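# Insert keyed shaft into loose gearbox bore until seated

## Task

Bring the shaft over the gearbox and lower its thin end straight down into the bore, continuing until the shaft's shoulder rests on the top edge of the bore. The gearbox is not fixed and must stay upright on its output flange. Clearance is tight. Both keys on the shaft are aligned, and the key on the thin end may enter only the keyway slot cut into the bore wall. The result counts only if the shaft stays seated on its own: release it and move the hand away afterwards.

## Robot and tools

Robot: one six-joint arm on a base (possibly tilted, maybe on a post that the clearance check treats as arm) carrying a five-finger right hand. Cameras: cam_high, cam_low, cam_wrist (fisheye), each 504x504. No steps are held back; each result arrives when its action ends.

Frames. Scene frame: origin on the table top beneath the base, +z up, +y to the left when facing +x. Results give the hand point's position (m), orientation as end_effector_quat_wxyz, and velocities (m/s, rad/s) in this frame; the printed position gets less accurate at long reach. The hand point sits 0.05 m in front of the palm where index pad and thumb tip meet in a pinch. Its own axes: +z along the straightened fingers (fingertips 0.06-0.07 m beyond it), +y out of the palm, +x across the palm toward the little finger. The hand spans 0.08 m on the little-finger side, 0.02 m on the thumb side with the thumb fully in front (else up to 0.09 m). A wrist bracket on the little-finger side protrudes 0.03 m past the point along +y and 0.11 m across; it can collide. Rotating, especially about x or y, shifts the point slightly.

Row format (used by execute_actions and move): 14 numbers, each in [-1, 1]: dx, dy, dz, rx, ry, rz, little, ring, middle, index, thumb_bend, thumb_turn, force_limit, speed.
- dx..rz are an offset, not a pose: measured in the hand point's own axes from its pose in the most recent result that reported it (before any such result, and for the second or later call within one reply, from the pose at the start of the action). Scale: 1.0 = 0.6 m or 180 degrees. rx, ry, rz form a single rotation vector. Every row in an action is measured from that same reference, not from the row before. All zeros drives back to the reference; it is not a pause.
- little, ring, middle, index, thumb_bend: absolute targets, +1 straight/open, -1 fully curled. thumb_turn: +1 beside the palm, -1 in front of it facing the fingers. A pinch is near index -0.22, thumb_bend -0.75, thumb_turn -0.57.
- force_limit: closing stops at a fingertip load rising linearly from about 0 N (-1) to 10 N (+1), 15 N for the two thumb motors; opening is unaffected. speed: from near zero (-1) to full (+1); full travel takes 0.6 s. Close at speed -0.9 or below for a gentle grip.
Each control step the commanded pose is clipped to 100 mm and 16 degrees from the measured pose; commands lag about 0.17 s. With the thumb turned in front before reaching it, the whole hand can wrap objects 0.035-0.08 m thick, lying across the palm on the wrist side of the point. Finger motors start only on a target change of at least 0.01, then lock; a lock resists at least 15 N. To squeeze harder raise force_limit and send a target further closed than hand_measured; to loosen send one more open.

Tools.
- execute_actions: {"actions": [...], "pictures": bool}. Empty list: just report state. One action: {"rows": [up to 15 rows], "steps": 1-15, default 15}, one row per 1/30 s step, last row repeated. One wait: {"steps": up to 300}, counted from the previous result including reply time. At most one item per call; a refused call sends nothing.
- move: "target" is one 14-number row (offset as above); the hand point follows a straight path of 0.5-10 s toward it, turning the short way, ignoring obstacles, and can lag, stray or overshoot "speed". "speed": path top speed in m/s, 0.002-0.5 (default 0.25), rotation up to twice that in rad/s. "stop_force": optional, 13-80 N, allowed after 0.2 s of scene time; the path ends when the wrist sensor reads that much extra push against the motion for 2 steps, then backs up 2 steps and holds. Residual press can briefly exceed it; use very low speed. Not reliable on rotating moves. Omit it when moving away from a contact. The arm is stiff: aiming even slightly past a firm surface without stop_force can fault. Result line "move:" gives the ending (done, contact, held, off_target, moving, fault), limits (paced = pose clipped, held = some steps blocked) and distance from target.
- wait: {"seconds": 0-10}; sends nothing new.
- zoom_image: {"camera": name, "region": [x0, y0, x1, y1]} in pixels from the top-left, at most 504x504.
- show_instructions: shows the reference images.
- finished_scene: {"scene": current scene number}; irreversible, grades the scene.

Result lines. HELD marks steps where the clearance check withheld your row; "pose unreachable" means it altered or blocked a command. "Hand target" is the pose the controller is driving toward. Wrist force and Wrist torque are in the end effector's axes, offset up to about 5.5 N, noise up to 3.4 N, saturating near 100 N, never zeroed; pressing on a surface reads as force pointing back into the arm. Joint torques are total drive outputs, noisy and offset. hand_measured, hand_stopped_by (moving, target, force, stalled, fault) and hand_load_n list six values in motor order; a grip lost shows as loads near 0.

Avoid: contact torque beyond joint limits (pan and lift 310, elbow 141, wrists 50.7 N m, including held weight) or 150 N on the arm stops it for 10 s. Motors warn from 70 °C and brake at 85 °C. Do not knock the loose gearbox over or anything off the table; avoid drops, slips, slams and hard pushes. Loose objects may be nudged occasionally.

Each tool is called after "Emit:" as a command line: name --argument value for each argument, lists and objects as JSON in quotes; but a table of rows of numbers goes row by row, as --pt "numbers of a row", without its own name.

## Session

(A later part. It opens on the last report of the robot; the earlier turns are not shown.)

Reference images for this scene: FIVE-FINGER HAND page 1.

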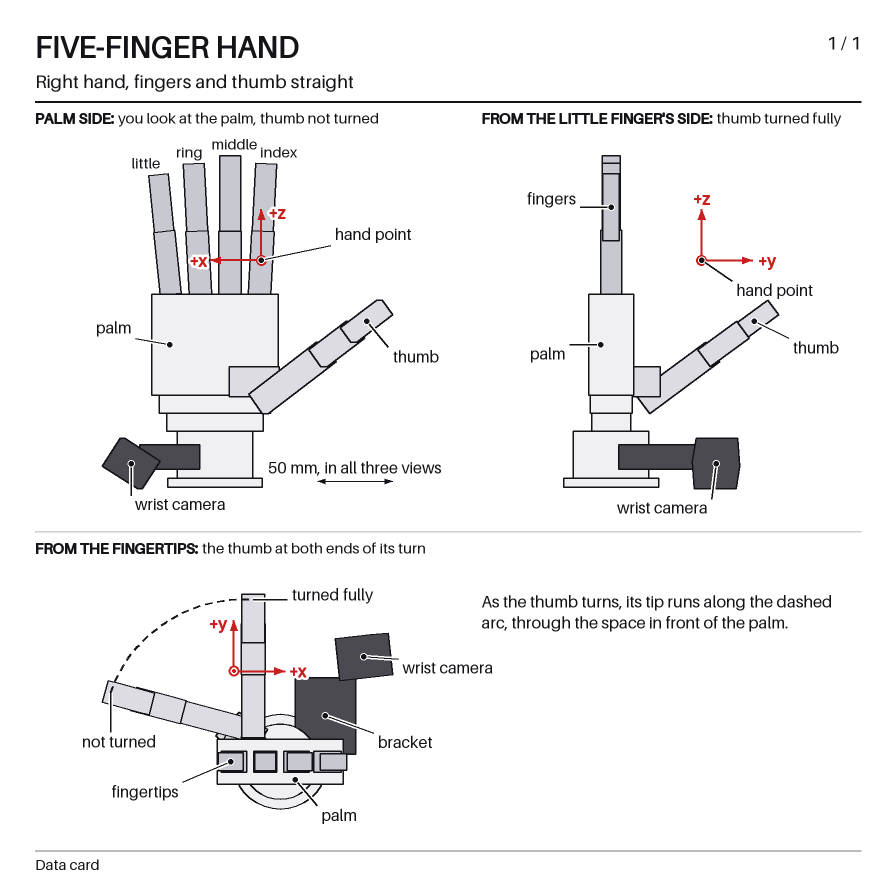

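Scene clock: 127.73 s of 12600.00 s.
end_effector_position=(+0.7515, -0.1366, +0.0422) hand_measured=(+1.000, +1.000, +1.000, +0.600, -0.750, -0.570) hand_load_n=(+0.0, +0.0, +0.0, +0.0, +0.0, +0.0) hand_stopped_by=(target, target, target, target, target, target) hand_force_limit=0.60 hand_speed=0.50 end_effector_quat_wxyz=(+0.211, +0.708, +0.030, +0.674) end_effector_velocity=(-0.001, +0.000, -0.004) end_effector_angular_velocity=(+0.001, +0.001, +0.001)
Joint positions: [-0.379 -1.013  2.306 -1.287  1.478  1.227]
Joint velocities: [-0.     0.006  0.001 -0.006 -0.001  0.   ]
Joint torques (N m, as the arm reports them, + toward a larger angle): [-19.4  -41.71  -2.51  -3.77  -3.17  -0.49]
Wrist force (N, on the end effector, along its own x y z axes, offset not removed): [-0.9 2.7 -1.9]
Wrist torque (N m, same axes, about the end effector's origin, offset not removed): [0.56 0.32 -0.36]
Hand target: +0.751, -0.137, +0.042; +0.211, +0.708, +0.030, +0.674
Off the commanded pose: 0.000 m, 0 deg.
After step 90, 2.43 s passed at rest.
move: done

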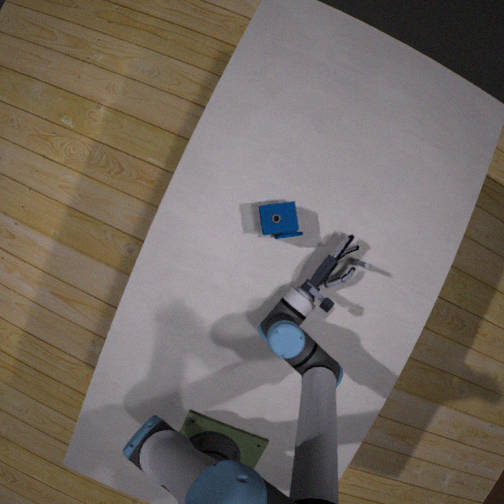

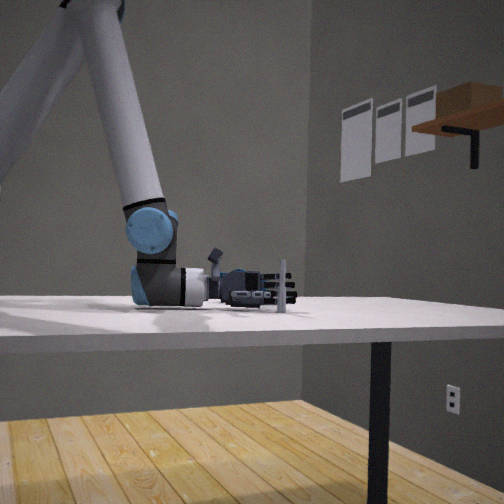

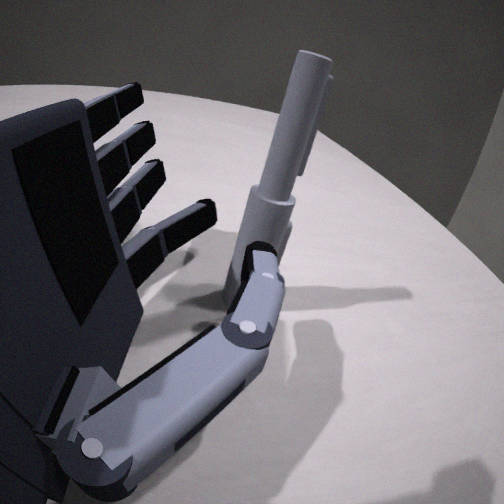

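Emit:
move --target '[0,0,0.008,0,0,0,1,1,1,0.6,-0.75,-0.57,0.6,0.5]' --speed 0.01

Emit:
execute_actions --actions '[{"rows":[[0,0,0,0,0,0,1,1,1,-0.5,-0.75,-0.57,0.6,-0.7]],"steps":15}]' --pictures false

Emit:
wait --seconds 2.5

Scene clock: 131.40 s of 12600.00 s.
end_effector_position=(+0.7559, -0.1378, +0.0422) hand_measured=(+1.000, +1.000, +1.000, +0.600, -0.750, -0.570) hand_load_n=(+0.0, +0.0, +0.0, +0.0, +0.0, +0.0) hand_stopped_by=(target, target, target, target, target, target) hand_force_limit=0.60 hand_speed=0.50 end_effector_quat_wxyz=(+0.211, +0.708, +0.030, +0.674) end_effector_velocity=(+0.002, -0.000, +0.000) end_effector_angular_velocity=(-0.000, -0.000, -0.000)
Joint positions: [-0.378 -1.011  2.298 -1.282  1.479  1.227]
Joint velocities: [ 0.001  0.    -0.004  0.004  0.001  0.   ]
Joint torques (N m, as the arm reports them, + toward a larger angle): [ 15.37 -45.19 -24.41   0.1    3.73   3.1 ]
Wrist force (N, on the end effector, along its own x y z axes, offset not removed): [-2.0 -4.9 -5.5]
Wrist torque (N m, same axes, about the end effector's origin, offset not removed): [-0.32 0.53 -0.31]
Hand target: +0.756, -0.138, +0.042; +0.211, +0.708, +0.030, +0.674
Off the commanded pose: 0.000 m, 0 deg.
move: done

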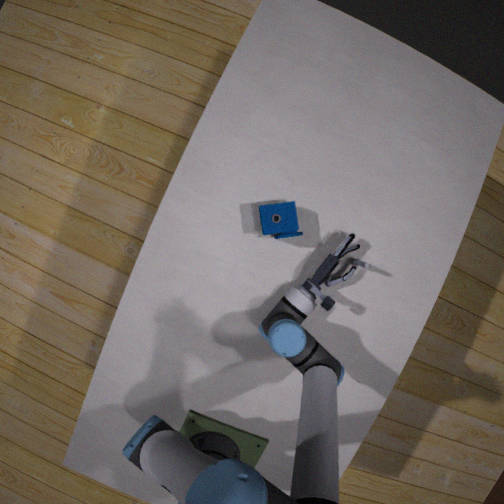

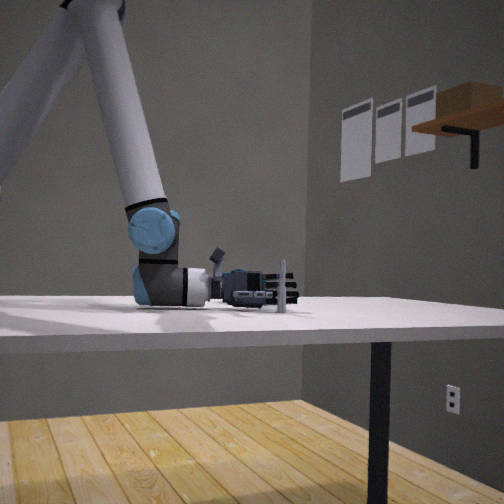

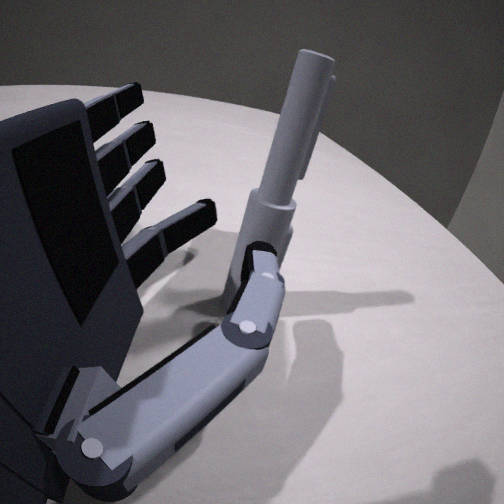

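Scene clock: 131.90 s of 12600.00 s.
end_effector_position=(+0.7560, -0.1378, +0.0422) hand_measured=(+1.000, +1.000, +1.000, +0.402, -0.750, -0.570) hand_load_n=(+0.0, +0.0, +0.0, +0.0, +0.0, +0.0) hand_stopped_by=(target, target, target, moving, target, target) hand_force_limit=0.60 hand_speed=-0.70 end_effector_quat_wxyz=(+0.211, +0.708, +0.030, +0.674) end_effector_velocity=(-0.000, +0.000, +0.000) end_effector_angular_velocity=(+0.001, -0.000, -0.000)
Joint positions: [-0.378 -1.011  2.298 -1.282  1.479  1.227]
Joint velocities: [ 0.    -0.001  0.001  0.     0.     0.001]
Joint torques (N m, as the arm reports them, + toward a larger angle): [  7.41 -57.99  -2.63  -3.26   2.36   2.84]
Wrist force (N, on the end effector, along its own x y z axes, offset not removed): [-6.1 0.5 -6.2]
Wrist torque (N m, same axes, about the end effector's origin, offset not removed): [0.61 1.14 -0.50]
Hand target: +0.756, -0.138, +0.042; +0.211, +0.708, +0.030, +0.674
Off the commanded pose: 0.000 m, 0 deg.
Steps of this call (steps 1 to 15: all 15 steps of this action). Readings (end_effector_position | what the end effector reports):
1: (+0.7560, -0.1378, +0.0422) | hand_measured=(+1.000, +1.000, +1.000, +0.600, -0.750, -0.570) hand_load_n=(+0.0, +0.0, +0.0, +0.0, +0.0, +0.0) hand_stopped_by=(target, target, target, moving, target, target) hand_force_limit=0.60 hand_speed=-0.70
2: (+0.7560, -0.1379, +0.0422) | hand_measured=(+1.000, +1.000, +1.000, +0.600, -0.750, -0.570) hand_load_n=(+0.0, +0.0, +0.0, +0.0, +0.0, +0.0) hand_stopped_by=(target, target, target, moving, target, target) hand_force_limit=0.60 hand_speed=-0.70
4: (+0.7560, -0.1379, +0.0422) | hand_measured=(+1.000, +1.000, +1.000, +0.584, -0.750, -0.570) hand_load_n=(+0.0, +0.0, +0.0, +0.0, +0.0, +0.0) hand_stopped_by=(target, target, target, moving, target, target) hand_force_limit=0.60 hand_speed=-0.70
8: (+0.7560, -0.1379, +0.0422) | hand_measured=(+1.000, +1.000, +1.000, +0.518, -0.750, -0.570) hand_load_n=(+0.0, +0.0, +0.0, +0.0, +0.0, +0.0) hand_stopped_by=(target, target, target, moving, target, target) hand_force_limit=0.60 hand_speed=-0.70
15: the state above

Scene clock: 134.40 s of 12600.00 s.
end_effector_position=(+0.7559, -0.1378, +0.0422) hand_measured=(+1.000, +1.000, +1.000, +0.054, -0.748, -0.570) hand_load_n=(+0.0, +0.0, +0.0, +9.0, +3.0, -1.0) hand_stopped_by=(target, target, target, force, target, target) hand_force_limit=0.60 hand_speed=-0.70 end_effector_quat_wxyz=(+0.211, +0.708, +0.030, +0.674) end_effector_velocity=(+0.001, -0.001, +0.001) end_effector_angular_velocity=(+0.000, -0.002, -0.001)
Joint positions: [-0.378 -1.011  2.298 -1.282  1.479  1.227]
Joint velocities: [-0.001 -0.    -0.001  0.     0.001  0.001]
Joint torques (N m, as the arm reports them, + toward a larger angle): [-19.76 -83.47  -6.76  -1.07  -3.18   2.29]
Wrist force (N, on the end effector, along its own x y z axes, offset not removed): [3.2 -2.1 -5.8]
Wrist torque (N m, same axes, about the end effector's origin, offset not removed): [0.19 -0.41 0.05]
Hand target: +0.756, -0.138, +0.042; +0.211, +0.708, +0.030, +0.674
Off the commanded pose: 0.000 m, 0 deg.
Steps of this call (steps 1 to 75: nothing new was sent). Readings (end_effector_position | what the end effector reports):
1: (+0.7559, -0.1378, +0.0422) | hand_measured=(+1.000, +1.000, +1.000, +0.384, -0.750, -0.570) hand_load_n=(+0.0, +0.0, +0.0, +0.0, +0.0, +0.0) hand_stopped_by=(target, target, target, moving, target, target) hand_force_limit=0.60 hand_speed=-0.70
2: (+0.7559, -0.1378, +0.0422) | hand_measured=(+1.000, +1.000, +1.000, +0.368, -0.750, -0.570) hand_load_n=(+0.0, +0.0, +0.0, +0.0, +0.0, +0.0) hand_stopped_by=(target, target, target, moving, target, target) hand_force_limit=0.60 hand_speed=-0.70
4: (+0.7559, -0.1378, +0.0422) | hand_measured=(+1.000, +1.000, +1.000, +0.334, -0.750, -0.570) hand_load_n=(+0.0, +0.0, +0.0, +0.0, +0.0, +0.0) hand_stopped_by=(target, target, target, moving, target, target) hand_force_limit=0.60 hand_speed=-0.70
8: (+0.7559, -0.1378, +0.0422) | hand_measured=(+1.000, +1.000, +1.000, +0.268, -0.750, -0.570) hand_load_n=(+0.0, +0.0, +0.0, +0.0, +0.0, +0.0) hand_stopped_by=(target, target, target, moving, target, target) hand_force_limit=0.60 hand_speed=-0.70
75: the state above

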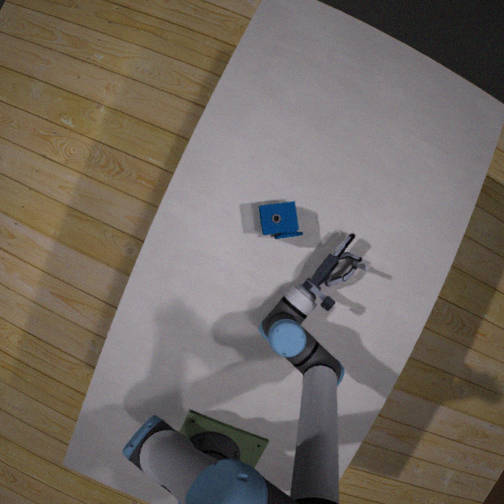

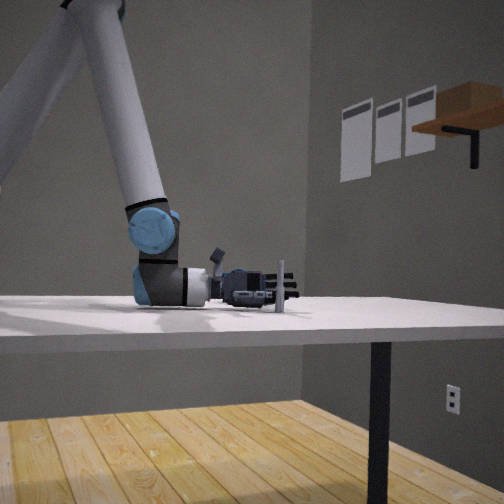

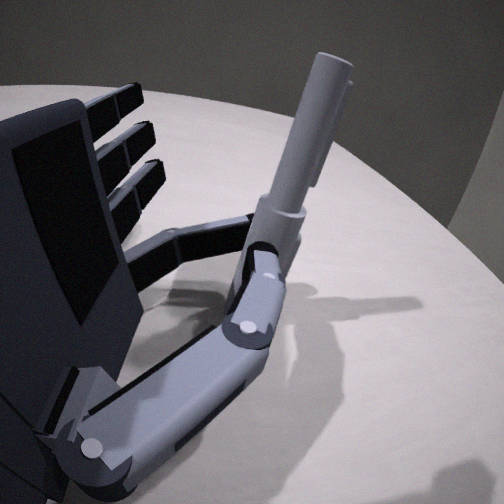

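Emit:
execute_actions --actions '[{"rows":[[0,0,0,0,0,0,1,1,1,-0.6,-0.75,-0.57,1.0,-0.8]],"steps":15}]' --pictures false

Emit:
execute_actions --actions '[{"rows":[[0,0,0,0,0,0,1,1,1,-0.6,-0.9,-0.57,0.6,-0.8]],"steps":15}]'

Emit:
zoom_image --camera "cam_high" --region '[320, 220, 400, 300]'

Scene clock: 138.53 s of 12600.00 s.
end_effector_position=(+0.7559, -0.1378, +0.0422) hand_measured=(+1.000, +1.000, +1.000, +0.050, -0.748, -0.570) hand_load_n=(+0.0, +0.0, +0.0, +11.0, +4.0, -1.5) hand_stopped_by=(target, target, target, force, target, target) hand_force_limit=1.00 hand_speed=-0.80 end_effector_quat_wxyz=(+0.211, +0.708, +0.030, +0.674) end_effector_velocity=(+0.000, +0.001, +0.001) end_effector_angular_velocity=(+0.001, -0.002, +0.001)
Joint positions: [-0.378 -1.011  2.298 -1.282  1.479  1.227]
Joint velocities: [ 0.001 -0.001  0.    -0.001  0.     0.001]
Joint torques (N m, as the arm reports them, + toward a larger angle): [-16.74 -81.91 -13.48  -0.95  -2.8    2.82]
Wrist force (N, on the end effector, along its own x y z axes, offset not removed): [-2.7 -0.6 0.8]
Wrist torque (N m, same axes, about the end effector's origin, offset not removed): [0.02 0.29 -0.07]
Hand target: +0.756, -0.138, +0.042; +0.211, +0.708, +0.030, +0.674
Off the commanded pose: 0.000 m, 0 deg.
Steps of this call (steps 1 to 90: nothing new was sent; then 0.63 s passed at rest; steps 91 to 105: all 15 steps of this action). Readings (end_effector_position | what the end effector reports):
91: (+0.7559, -0.1378, +0.0422) | hand_measured=(+1.000, +1.000, +1.000, +0.054, -0.748, -0.570) hand_load_n=(+0.0, +0.0, +0.0, +9.0, +3.0, -1.0) hand_stopped_by=(target, target, target, moving, target, target) hand_force_limit=1.00 hand_speed=-0.80
92: (+0.7559, -0.1378, +0.0422) | hand_measured=(+1.000, +1.000, +1.000, +0.054, -0.748, -0.570) hand_load_n=(+0.0, +0.0, +0.0, +9.0, +3.0, -1.0) hand_stopped_by=(target, target, target, moving, target, target) hand_force_limit=1.00 hand_speed=-0.80
94: (+0.7559, -0.1378, +0.0422) | hand_measured=(+1.000, +1.000, +1.000, +0.048, -0.748, -0.570) hand_load_n=(+0.0, +0.0, +0.0, +11.5, +4.0, -1.5) hand_stopped_by=(target, target, target, force, target, target) hand_force_limit=1.00 hand_speed=-0.80
98: (+0.7559, -0.1378, +0.0422) | hand_measured=(+1.000, +1.000, +1.000, +0.050, -0.748, -0.570) hand_load_n=(+0.0, +0.0, +0.0, +11.0, +4.0, -1.5) hand_stopped_by=(target, target, target, force, target, target) hand_force_limit=1.00 hand_speed=-0.80
105: the state above

Scene clock: 139.03 s of 12600.00 s.
end_effector_position=(+0.7559, -0.1378, +0.0422) hand_measured=(+1.000, +1.000, +1.000, +0.050, -0.828, -0.570) hand_load_n=(+0.0, +0.0, +0.0, +14.5, +4.5, -2.5) hand_stopped_by=(target, target, target, force, moving, target) hand_force_limit=0.60 hand_speed=-0.80 end_effector_quat_wxyz=(+0.211, +0.708, +0.030, +0.674) end_effector_velocity=(-0.000, +0.000, -0.001) end_effector_angular_velocity=(+0.003, +0.002, +0.000)
Joint positions: [-0.378 -1.011  2.298 -1.282  1.479  1.227]
Joint velocities: [ 0.     0.002 -0.     0.001 -0.     0.002]
Joint torques (N m, as the arm reports them, + toward a larger angle): [-14.32 -81.2  -13.95  -0.37  -2.78   2.35]
Wrist force (N, on the end effector, along its own x y z axes, offset not removed): [0.7 -2.8 -2.7]
Wrist torque (N m, same axes, about the end effector's origin, offset not removed): [-0.16 -0.19 -0.02]
Hand target: +0.756, -0.138, +0.042; +0.211, +0.708, +0.030, +0.674
Off the commanded pose: 0.000 m, 0 deg.
Steps of this call (steps 1 to 15: all 15 steps of this action). Readings (end_effector_position | what the end effector reports):
1: (+0.7559, -0.1378, +0.0422) | hand_measured=(+1.000, +1.000, +1.000, +0.050, -0.748, -0.570) hand_load_n=(+0.0, +0.0, +0.0, +11.0, +4.0, -1.5) hand_stopped_by=(target, target, target, force, moving, target) hand_force_limit=0.60 hand_speed=-0.80
2: (+0.7559, -0.1378, +0.0422) | hand_measured=(+1.000, +1.000, +1.000, +0.050, -0.748, -0.570) hand_load_n=(+0.0, +0.0, +0.0, +11.0, +4.0, -1.5) hand_stopped_by=(target, target, target, force, moving, target) hand_force_limit=0.60 hand_speed=-0.80
4: (+0.7559, -0.1378, +0.0422) | hand_measured=(+1.000, +1.000, +1.000, +0.050, -0.752, -0.570) hand_load_n=(+0.0, +0.0, +0.0, +11.0, +4.0, -1.5) hand_stopped_by=(target, target, target, force, moving, target) hand_force_limit=0.60 hand_speed=-0.80
8: (+0.7559, -0.1378, +0.0422) | hand_measured=(+1.000, +1.000, +1.000, +0.050, -0.780, -0.570) hand_load_n=(+0.0, +0.0, +0.0, +12.5, +4.0, -2.0) hand_stopped_by=(target, target, target, force, moving, target) hand_force_limit=0.60 hand_speed=-0.80
15: the state above

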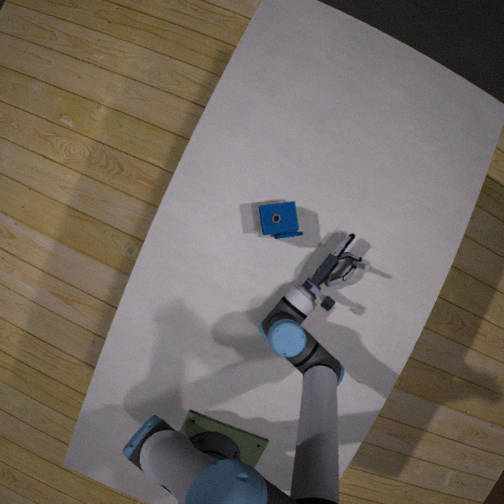

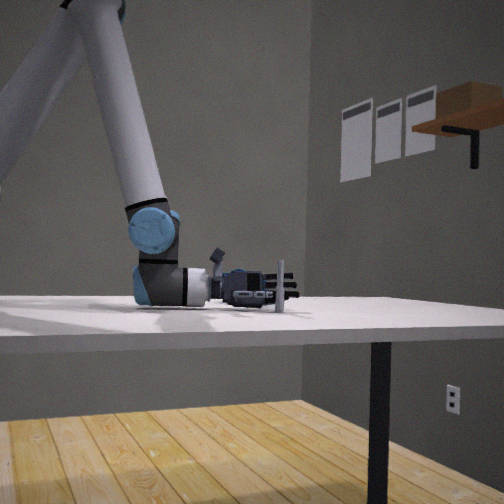

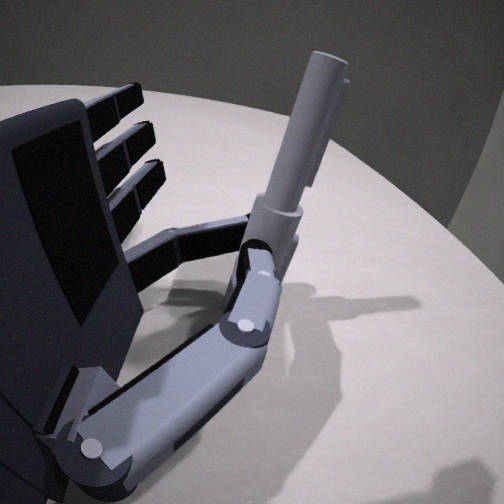

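Region (320, 220, 400, 300) of cam_high's 504x504 image, scaled by 6.300, with more detail than that image has.

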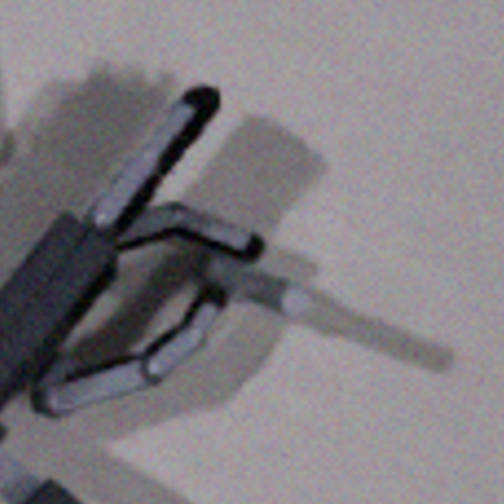

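Emit:
execute_actions --actions '[]'

Emit:
zoom_image --camera "cam_wrist" --region '[170, 150, 370, 350]'

Scene clock: 140.53 s of 12600.00 s.
end_effector_position=(+0.7559, -0.1378, +0.0422) hand_measured=(+1.000, +1.000, +1.000, +0.050, -0.892, -0.570) hand_load_n=(+0.0, +0.0, +0.0, +17.0, +4.0, -3.0) hand_stopped_by=(target, target, target, force, target, target) hand_force_limit=0.60 hand_speed=-0.80 end_effector_quat_wxyz=(+0.211, +0.708, +0.030, +0.674) end_effector_velocity=(+0.001, -0.001, +0.000) end_effector_angular_velocity=(-0.000, -0.001, -0.001)
Joint positions: [-0.378 -1.011  2.298 -1.282  1.479  1.227]
Joint velocities: [-0.    -0.    -0.001  0.001  0.     0.   ]
Joint torques (N m, as the arm reports them, + toward a larger angle): [-13.13 -78.81 -13.44  -0.5   -2.71   2.55]
Wrist force (N, on the end effector, along its own x y z axes, offset not removed): [-4.2 3.7 -6.2]
Wrist torque (N m, same axes, about the end effector's origin, offset not removed): [0.96 0.90 -0.16]
Hand target: +0.756, -0.138, +0.042; +0.211, +0.708, +0.030, +0.674
Off the commanded pose: 0.000 m, 0 deg.
Steps of this call (steps 1 to 45: nothing new was sent). Readings (end_effector_position | what the end effector reports):
1: (+0.7559, -0.1378, +0.0422) | hand_measured=(+1.000, +1.000, +1.000, +0.050, -0.836, -0.570) hand_load_n=(+0.0, +0.0, +0.0, +15.0, +4.5, -2.5) hand_stopped_by=(target, target, target, force, moving, target) hand_force_limit=0.60 hand_speed=-0.80
2: (+0.7559, -0.1378, +0.0422) | hand_measured=(+1.000, +1.000, +1.000, +0.050, -0.842, -0.570) hand_load_n=(+0.0, +0.0, +0.0, +15.0, +4.5, -2.5) hand_stopped_by=(target, target, target, force, moving, target) hand_force_limit=0.60 hand_speed=-0.80
4: (+0.7559, -0.1378, +0.0422) | hand_measured=(+1.000, +1.000, +1.000, +0.050, -0.856, -0.570) hand_load_n=(+0.0, +0.0, +0.0, +15.5, +4.5, -2.5) hand_stopped_by=(target, target, target, force, moving, target) hand_force_limit=0.60 hand_speed=-0.80
8: (+0.7559, -0.1378, +0.0422) | hand_measured=(+1.000, +1.000, +1.000, +0.050, -0.884, -0.570) hand_load_n=(+0.0, +0.0, +0.0, +16.5, +4.5, -3.0) hand_stopped_by=(target, target, target, force, moving, target) hand_force_limit=0.60 hand_speed=-0.80
45: the state above

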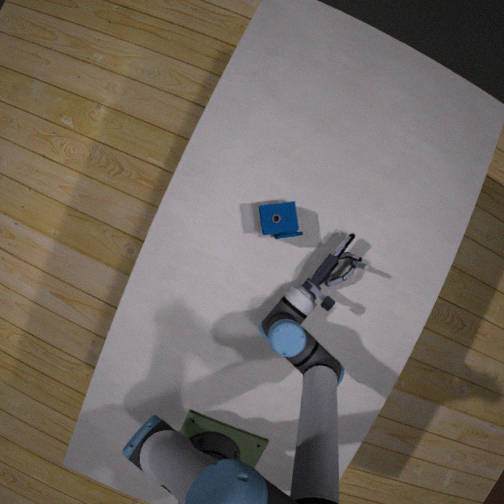

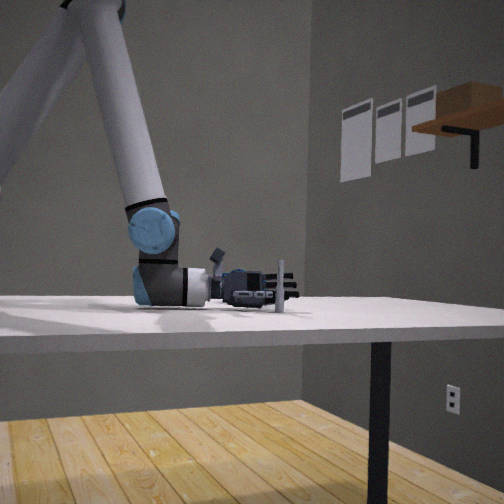

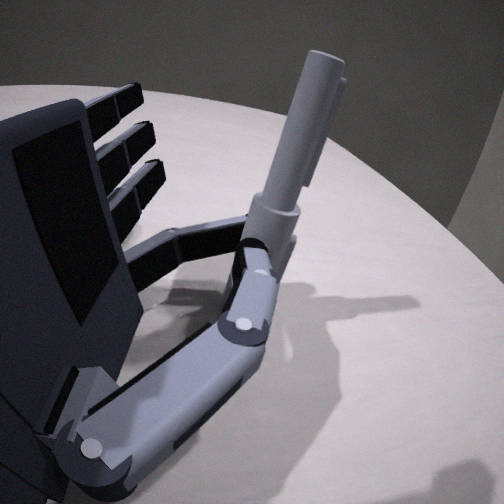

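Region (170, 150, 370, 350) of cam_wrist's 504x504 image, scaled by 2.520, with more detail than that image has.

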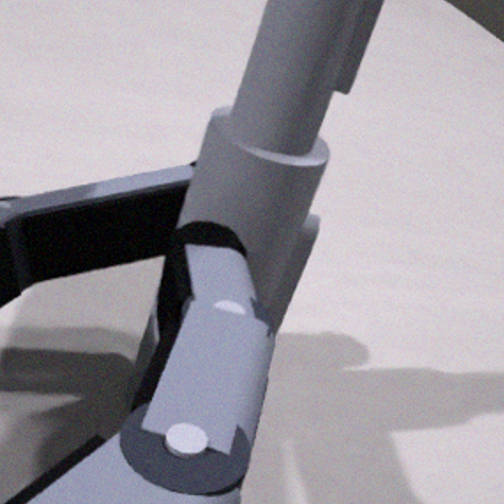

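Emit:
move --target '[0.407,0.148,0,0,0,0,1,1,1,-0.6,-0.9,-0.57,0.6,-0.8]' --speed 0.15

Emit:
move --target '[0,0,0,0,0,-0.5,1,1,1,-0.6,-0.9,-0.57,0.6,-0.8]' --speed 0.3

Emit:
move --target '[0,0,0,0,0,-0.5,1,1,1,-0.6,-0.9,-0.57,0.6,-0.8]' --speed 0.3

Scene clock: 147.43 s of 12600.00 s.
end_effector_position=(+0.7567, -0.1392, +0.3020) hand_measured=(+1.000, +1.000, +1.000, +0.050, -0.892, -0.570) hand_load_n=(+0.0, +0.0, +0.0, +13.5, +3.0, -1.0) hand_stopped_by=(target, target, target, force, target, target) hand_force_limit=0.60 hand_speed=-0.80 end_effector_quat_wxyz=(+0.211, +0.708, +0.030, +0.674) end_effector_velocity=(+0.001, -0.000, +0.004) end_effector_angular_velocity=(-0.001, -0.002, -0.001)
Joint positions: [-0.381 -1.473  2.2   -0.721  1.476  1.227]
Joint velocities: [ 0.    -0.003 -0.004  0.005  0.001  0.   ]
Joint torques (N m, as the arm reports them, + toward a larger angle): [-18.83 -64.8  -46.38  -0.28  -3.04  -1.7 ]
Wrist force (N, on the end effector, along its own x y z axes, offset not removed): [-7.1 -4.7 1.6]
Wrist torque (N m, same axes, about the end effector's origin, offset not removed): [-0.59 0.79 -0.73]
Hand target: +0.757, -0.139, +0.302; +0.211, +0.708, +0.030, +0.674
Off the commanded pose: 0.000 m, 0 deg.
After step 90, 1.63 s passed at rest.
move: done

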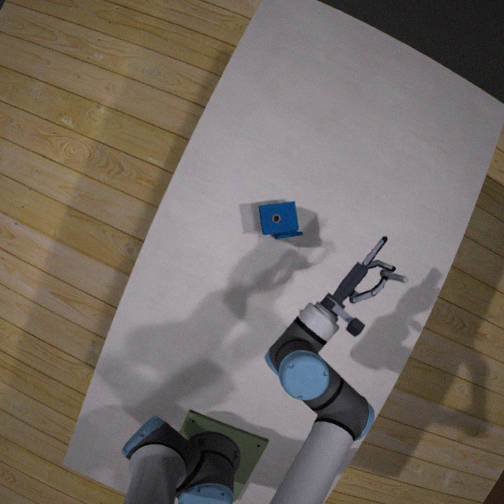

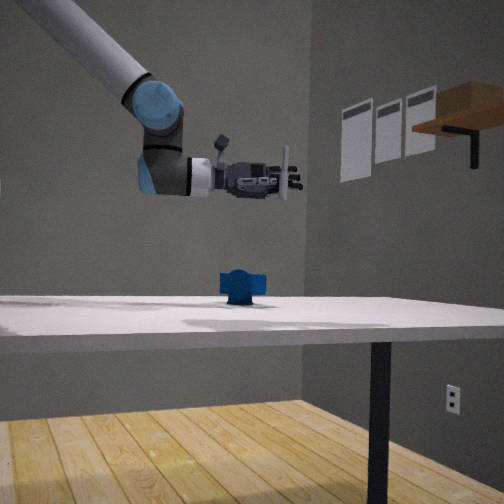

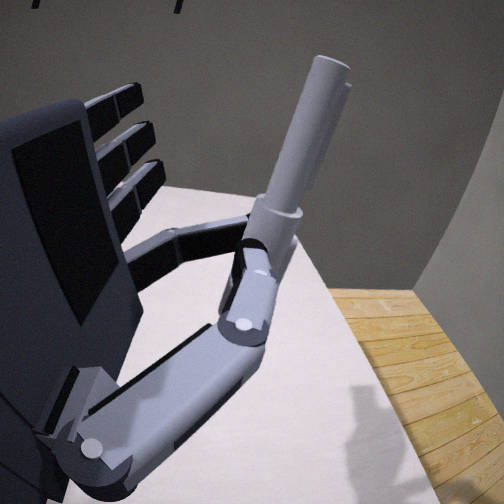

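Scene clock: 150.63 s of 12600.00 s.
end_effector_position=(+0.7566, -0.1391, +0.3017) hand_measured=(+1.000, +1.000, +1.000, +0.050, -0.896, -0.570) hand_load_n=(+0.0, +0.0, +0.0, +10.0, +0.0, -2.0) hand_stopped_by=(target, target, target, force, target, target) hand_force_limit=0.60 hand_speed=-0.80 end_effector_quat_wxyz=(+0.625, +0.479, +0.521, +0.328) end_effector_velocity=(-0.001, -0.000, -0.002) end_effector_angular_velocity=(-0.011, +0.007, -0.000)
Joint positions: [-0.501 -1.376  2.275 -0.893  1.356 -0.344]
Joint velocities: [-0.003  0.     0.002  0.002 -0.003 -0.014]
Joint torques (N m, as the arm reports them, + toward a larger angle): [-22.51 -66.07 -20.63   0.2   -3.27  -3.32]
Wrist force (N, on the end effector, along its own x y z axes, offset not removed): [-3.8 0.1 -1.8]
Wrist torque (N m, same axes, about the end effector's origin, offset not removed): [0.58 0.97 -0.45]
Hand target: +0.757, -0.139, +0.302; +0.626, +0.479, +0.522, +0.327
Off the commanded pose: 0.000 m, 0 deg.
move: done

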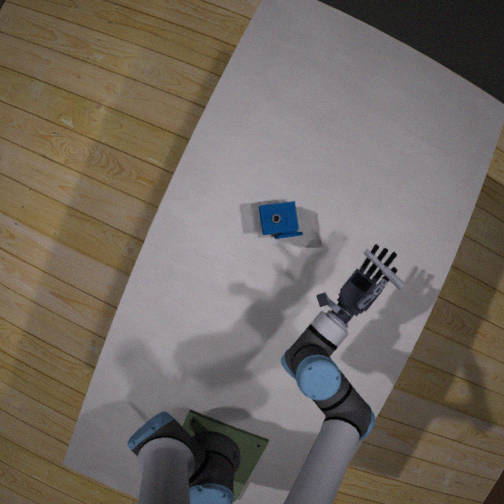

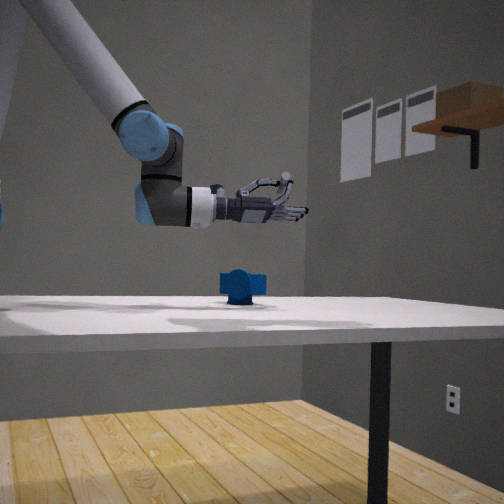

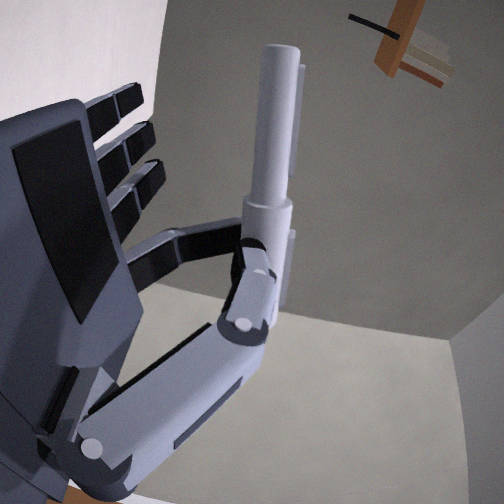

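Scene clock: 153.83 s of 12600.00 s.
end_effector_position=(+0.7565, -0.1392, +0.3016) hand_measured=(+1.000, +1.000, +1.000, +0.050, -0.894, -0.570) hand_load_n=(+0.0, +0.0, +0.0, +9.5, +1.5, -2.0) hand_stopped_by=(target, target, target, force, target, target) hand_force_limit=0.60 hand_speed=-0.80 end_effector_quat_wxyz=(+0.674, -0.029, +0.708, -0.210) end_effector_velocity=(+0.000, -0.000, -0.001) end_effector_angular_velocity=(-0.012, +0.007, -0.000)
Joint positions: [-0.656 -1.474  2.244 -0.764  1.201 -1.914]
Joint velocities: [-0.    -0.001 -0.002  0.006  0.    -0.014]
Joint torques (N m, as the arm reports them, + toward a larger angle): [-16.75 -58.47 -47.92   0.34  -2.56  -3.85]
Wrist force (N, on the end effector, along its own x y z axes, offset not removed): [-2.6 -2.8 -3.5]
Wrist torque (N m, same axes, about the end effector's origin, offset not removed): [-0.32 0.79 -0.60]
Hand target: +0.756, -0.139, +0.302; +0.674, -0.030, +0.708, -0.211
Off the commanded pose: 0.000 m, 0 deg.
move: done

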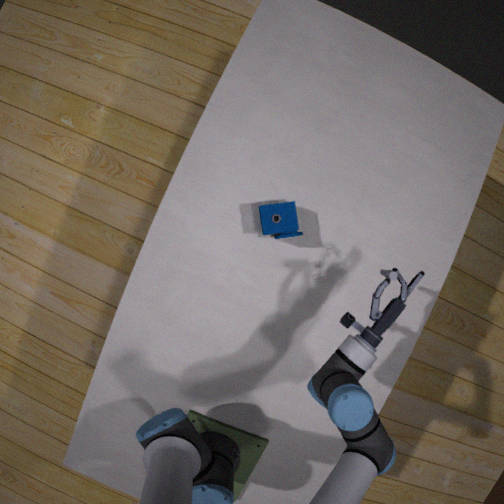

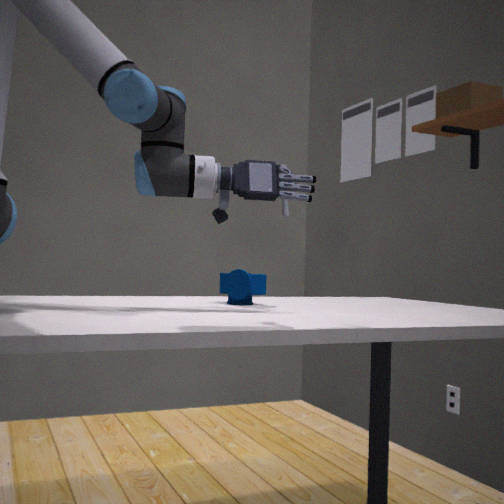

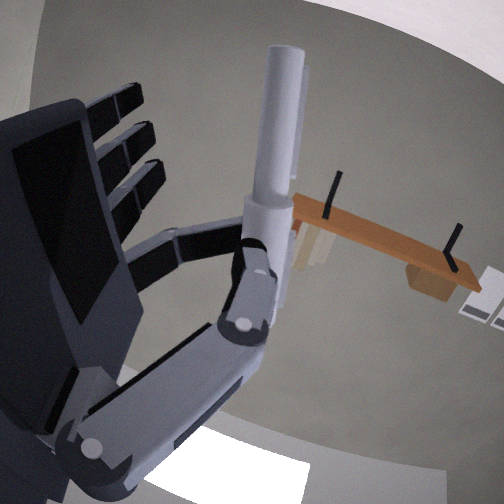

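Emit:
zoom_image --camera "cam_low" --region '[230, 130, 340, 240]'

Emit:
zoom_image --camera "cam_high" --region '[340, 240, 450, 350]'

Emit:
zoom_image --camera "cam_wrist" --region '[170, 150, 370, 350]'

Region (230, 130, 340, 240) of cam_low's 504x504 image, scaled by 4.582, with more detail than that image has.

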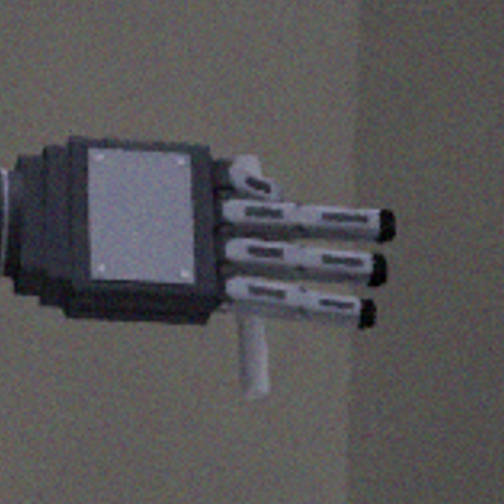

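Region (340, 240, 450, 350) of cam_high's 504x504 image, scaled by 4.582, with more detail than that image has.

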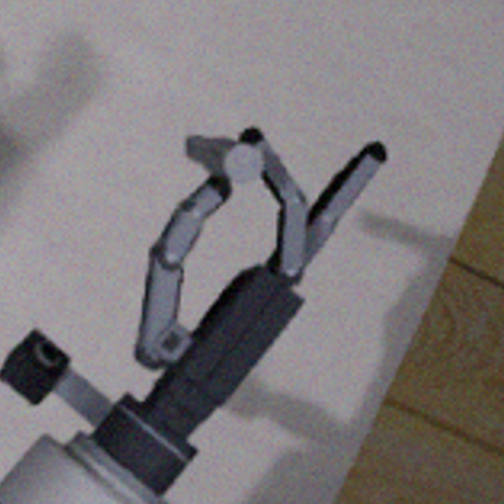

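Region (170, 150, 370, 350) of cam_wrist's 504x504 image, scaled by 2.520, with more detail than that image has.

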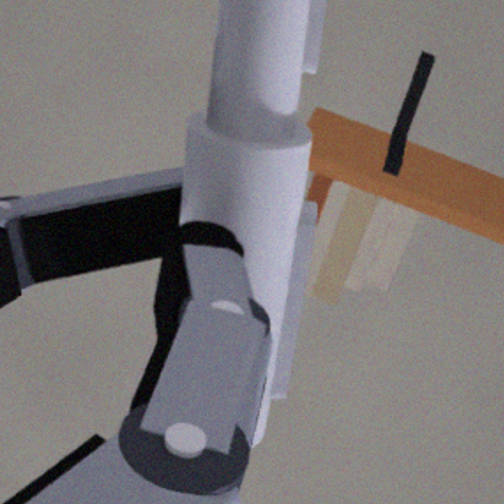

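Emit:
execute_actions --actions '[{"rows":[[0,0,0,0,0,0,1,1,1,-0.7,-0.9,-0.57,1.0,-0.8]],"steps":15}]' --pictures false

Scene clock: 171.60 s of 12600.00 s.
end_effector_position=(+0.7565, -0.1393, +0.3018) hand_measured=(+1.000, +1.000, +1.000, +0.048, -0.894, -0.570) hand_load_n=(+0.0, +0.0, +0.0, +11.0, +1.5, -2.5) hand_stopped_by=(target, target, target, force, target, target) hand_force_limit=1.00 hand_speed=-0.80 end_effector_quat_wxyz=(+0.674, -0.029, +0.707, -0.210) end_effector_velocity=(-0.000, -0.000, -0.001) end_effector_angular_velocity=(+0.002, +0.000, -0.000)
Joint positions: [-0.656 -1.474  2.244 -0.764  1.201 -1.914]
Joint velocities: [-0.     0.001  0.001 -0.001 -0.     0.001]
Joint torques (N m, as the arm reports them, + toward a larger angle): [-10.88 -25.91 -24.94  -4.41   1.73   3.8 ]
Wrist force (N, on the end effector, along its own x y z axes, offset not removed): [1.2 0.1 -2.0]
Wrist torque (N m, same axes, about the end effector's origin, offset not removed): [0.02 0.25 -0.13]
Hand target: +0.756, -0.139, +0.302; +0.674, -0.029, +0.708, -0.210
Off the commanded pose: 0.000 m, 0 deg.
Steps of this call (steps 1 to 90: nothing new was sent; then 14.27 s passed at rest; steps 91 to 105: all 15 steps of this action). Readings (end_effector_position | what the end effector reports):
91: (+0.7565, -0.1392, +0.3016) | hand_measured=(+1.000, +1.000, +1.000, +0.050, -0.894, -0.570) hand_load_n=(+0.0, +0.0, +0.0, +9.5, +1.5, -2.0) hand_stopped_by=(target, target, target, moving, target, target) hand_force_limit=1.00 hand_speed=-0.80
92: (+0.7565, -0.1392, +0.3016) | hand_measured=(+1.000, +1.000, +1.000, +0.050, -0.894, -0.570) hand_load_n=(+0.0, +0.0, +0.0, +9.5, +1.5, -2.0) hand_stopped_by=(target, target, target, moving, target, target) hand_force_limit=1.00 hand_speed=-0.80
94: (+0.7565, -0.1392, +0.3016) | hand_measured=(+1.000, +1.000, +1.000, +0.046, -0.894, -0.570) hand_load_n=(+0.0, +0.0, +0.0, +11.5, +1.5, -2.5) hand_stopped_by=(target, target, target, force, target, target) hand_force_limit=1.00 hand_speed=-0.80
98: (+0.7565, -0.1392, +0.3017) | hand_measured=(+1.000, +1.000, +1.000, +0.048, -0.894, -0.570) hand_load_n=(+0.0, +0.0, +0.0, +11.0, +1.5, -2.5) hand_stopped_by=(target, target, target, force, target, target) hand_force_limit=1.00 hand_speed=-0.80
105: the state above

Emit:
move --target '[0,0,0,0,0,0.072,1,1,1,-0.7,-0.9,-0.57,1.0,-0.8]' --speed 0.15

Emit:
move --target '[0,0,0,-0.331,-0.041,0,1,1,1,-0.7,-0.9,-0.57,1.0,-0.8]' --speed 0.2

Scene clock: 179.80 s of 12600.00 s.
end_effector_position=(+0.7565, -0.1392, +0.3018) hand_measured=(+1.000, +1.000, +1.000, +0.048, -0.894, -0.570) hand_load_n=(+0.0, +0.0, +0.0, +11.0, +1.5, -2.5) hand_stopped_by=(target, target, target, force, target, target) hand_force_limit=1.00 hand_speed=-0.80 end_effector_quat_wxyz=(+0.693, +0.050, +0.706, -0.133) end_effector_velocity=(-0.000, +0.000, +0.000) end_effector_angular_velocity=(+0.014, -0.005, +0.000)
Joint positions: [-0.649 -1.452  2.255 -0.797  1.209 -1.69 ]
Joint velocities: [ 0.001  0.001  0.001 -0.003  0.     0.015]
Joint torques (N m, as the arm reports them, + toward a larger angle): [ 15.97 -29.32 -24.06  -4.23   3.65   4.15]
Wrist force (N, on the end effector, along its own x y z axes, offset not removed): [-2.4 3.9 -1.8]
Wrist torque (N m, same axes, about the end effector's origin, offset not removed): [0.95 0.85 -0.34]
Hand target: +0.757, -0.139, +0.302; +0.693, +0.051, +0.706, -0.133
Off the commanded pose: 0.000 m, 0 deg.
After step 90, 4.00 s passed at rest.
move: done

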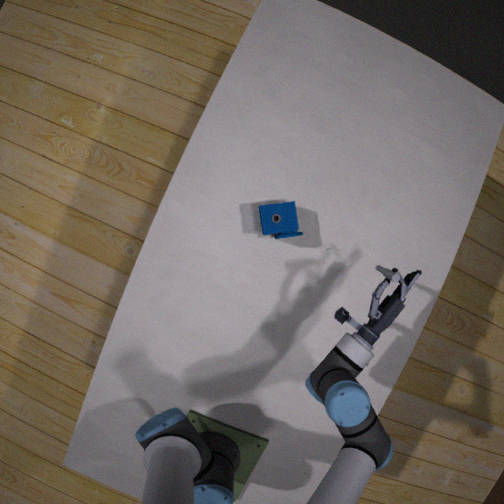

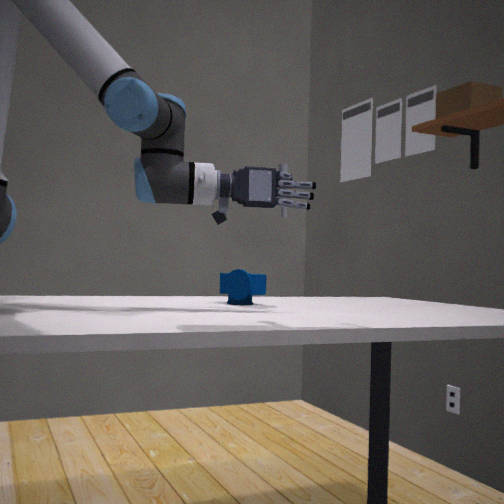

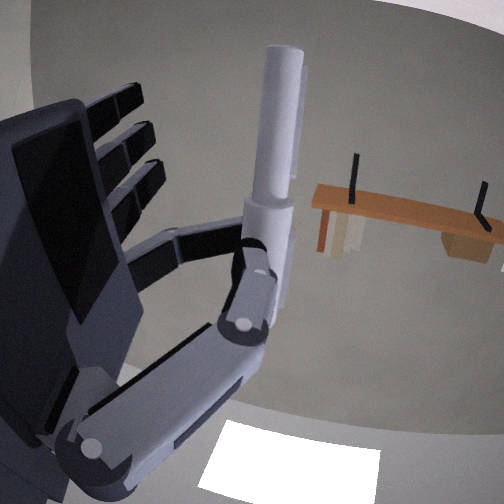

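Scene clock: 182.90 s of 12600.00 s.
end_effector_position=(+0.7561, -0.1395, +0.3012) hand_measured=(+1.000, +1.000, +1.000, +0.048, -0.894, -0.570) hand_load_n=(+0.0, +0.0, +0.0, +11.0, +1.5, -2.5) hand_stopped_by=(target, target, target, force, target, target) hand_force_limit=1.00 hand_speed=-0.80 end_effector_quat_wxyz=(+0.668, -0.309, +0.636, +0.231) end_effector_velocity=(+0.000, +0.000, -0.000) end_effector_angular_velocity=(+0.004, +0.005, +0.013)
Joint positions: [-0.819 -1.152  1.843 -0.746 -0.008 -1.632]
Joint velocities: [ 0.001  0.007 -0.009  0.014 -0.011 -0.004]
Joint torques (N m, as the arm reports them, + toward a larger angle): [ 18.2  -54.27 -45.22   2.99  -2.82  -4.02]
Wrist force (N, on the end effector, along its own x y z axes, offset not removed): [4.1 2.0 -0.8]
Wrist torque (N m, same axes, about the end effector's origin, offset not removed): [0.19 0.11 0.08]
Hand target: +0.756, -0.139, +0.301; +0.668, -0.310, +0.636, +0.231
Off the commanded pose: 0.001 m, 0 deg.
move: done

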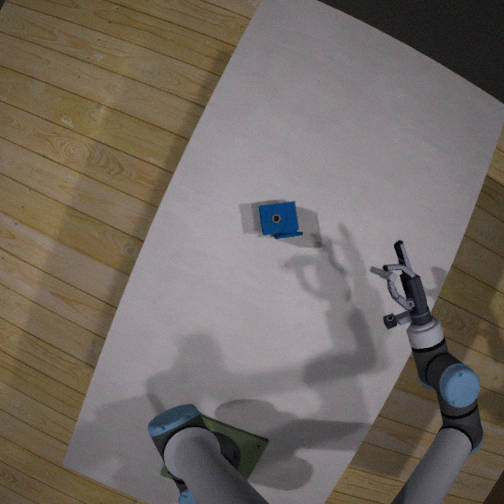

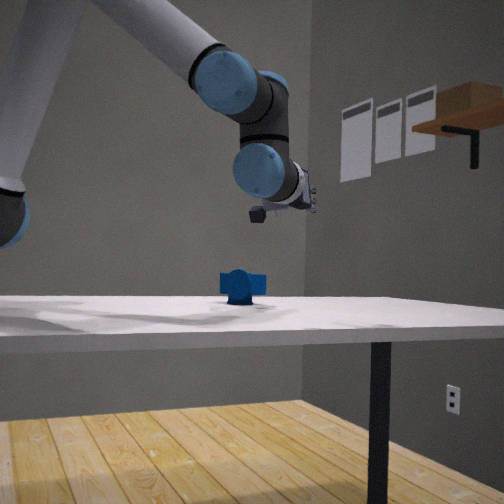

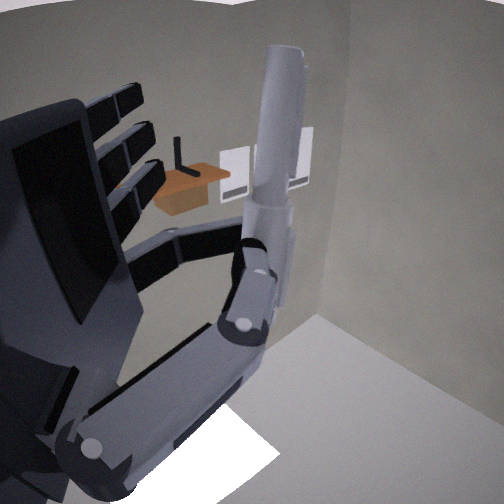

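Emit:
move --target '[0.049,0.286,0.358,-0.408,-0.050,0,1,1,1,-0.7,-0.9,-0.57,1.0,-0.8]' --speed 0.12

Scene clock: 195.03 s of 12600.00 s.
end_effector_position=(+0.7903, +0.1299, +0.2519) hand_measured=(+1.000, +1.000, +1.000, +0.048, -0.894, -0.570) hand_load_n=(+0.0, +0.0, +0.0, +11.0, +1.5, -2.5) hand_stopped_by=(target, target, target, force, target, target) hand_force_limit=1.00 hand_speed=-0.80 end_effector_quat_wxyz=(-0.397, +0.628, -0.321, -0.587) end_effector_velocity=(+0.001, +0.002, -0.001) end_effector_angular_velocity=(+0.000, -0.001, +0.012)
Joint positions: [-0.28  -0.73   1.209 -0.469 -0.759 -1.7  ]
Joint velocities: [ 0.005  0.005 -0.008  0.003 -0.006 -0.   ]
Joint torques (N m, as the arm reports them, + toward a larger angle): [ 15.75 -89.5  -50.24   3.84  -2.92  -3.8 ]
Wrist force (N, on the end effector, along its own x y z axes, offset not removed): [4.3 6.5 -9.1]
Wrist torque (N m, same axes, about the end effector's origin, offset not removed): [1.58 0.02 0.25]
Hand target: +0.790, +0.130, +0.252; -0.396, +0.629, -0.321, -0.587
Off the commanded pose: 0.001 m, 0 deg.
After step 90, 3.33 s passed at rest.
move: done

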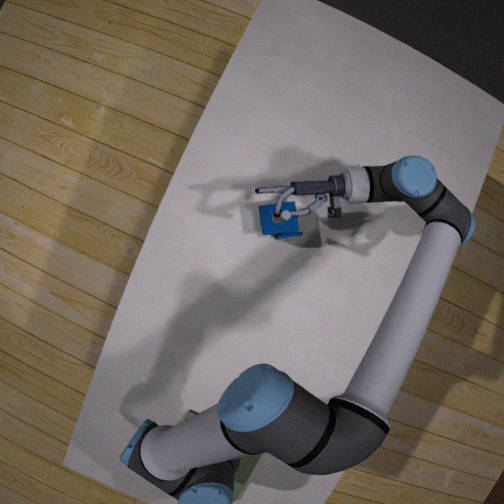

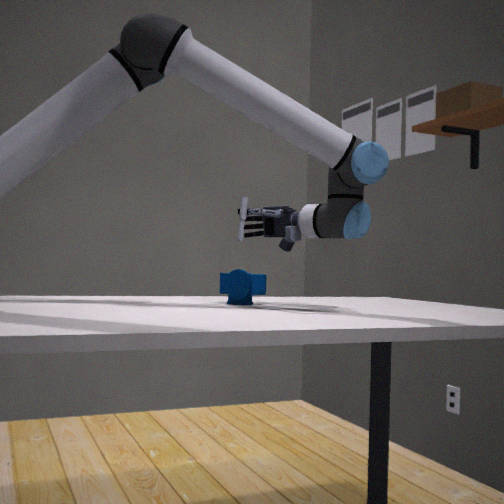

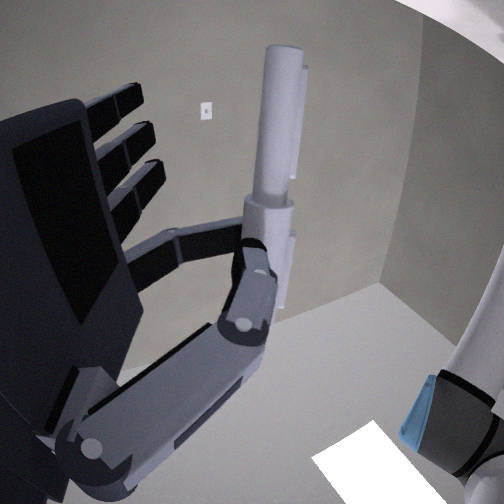

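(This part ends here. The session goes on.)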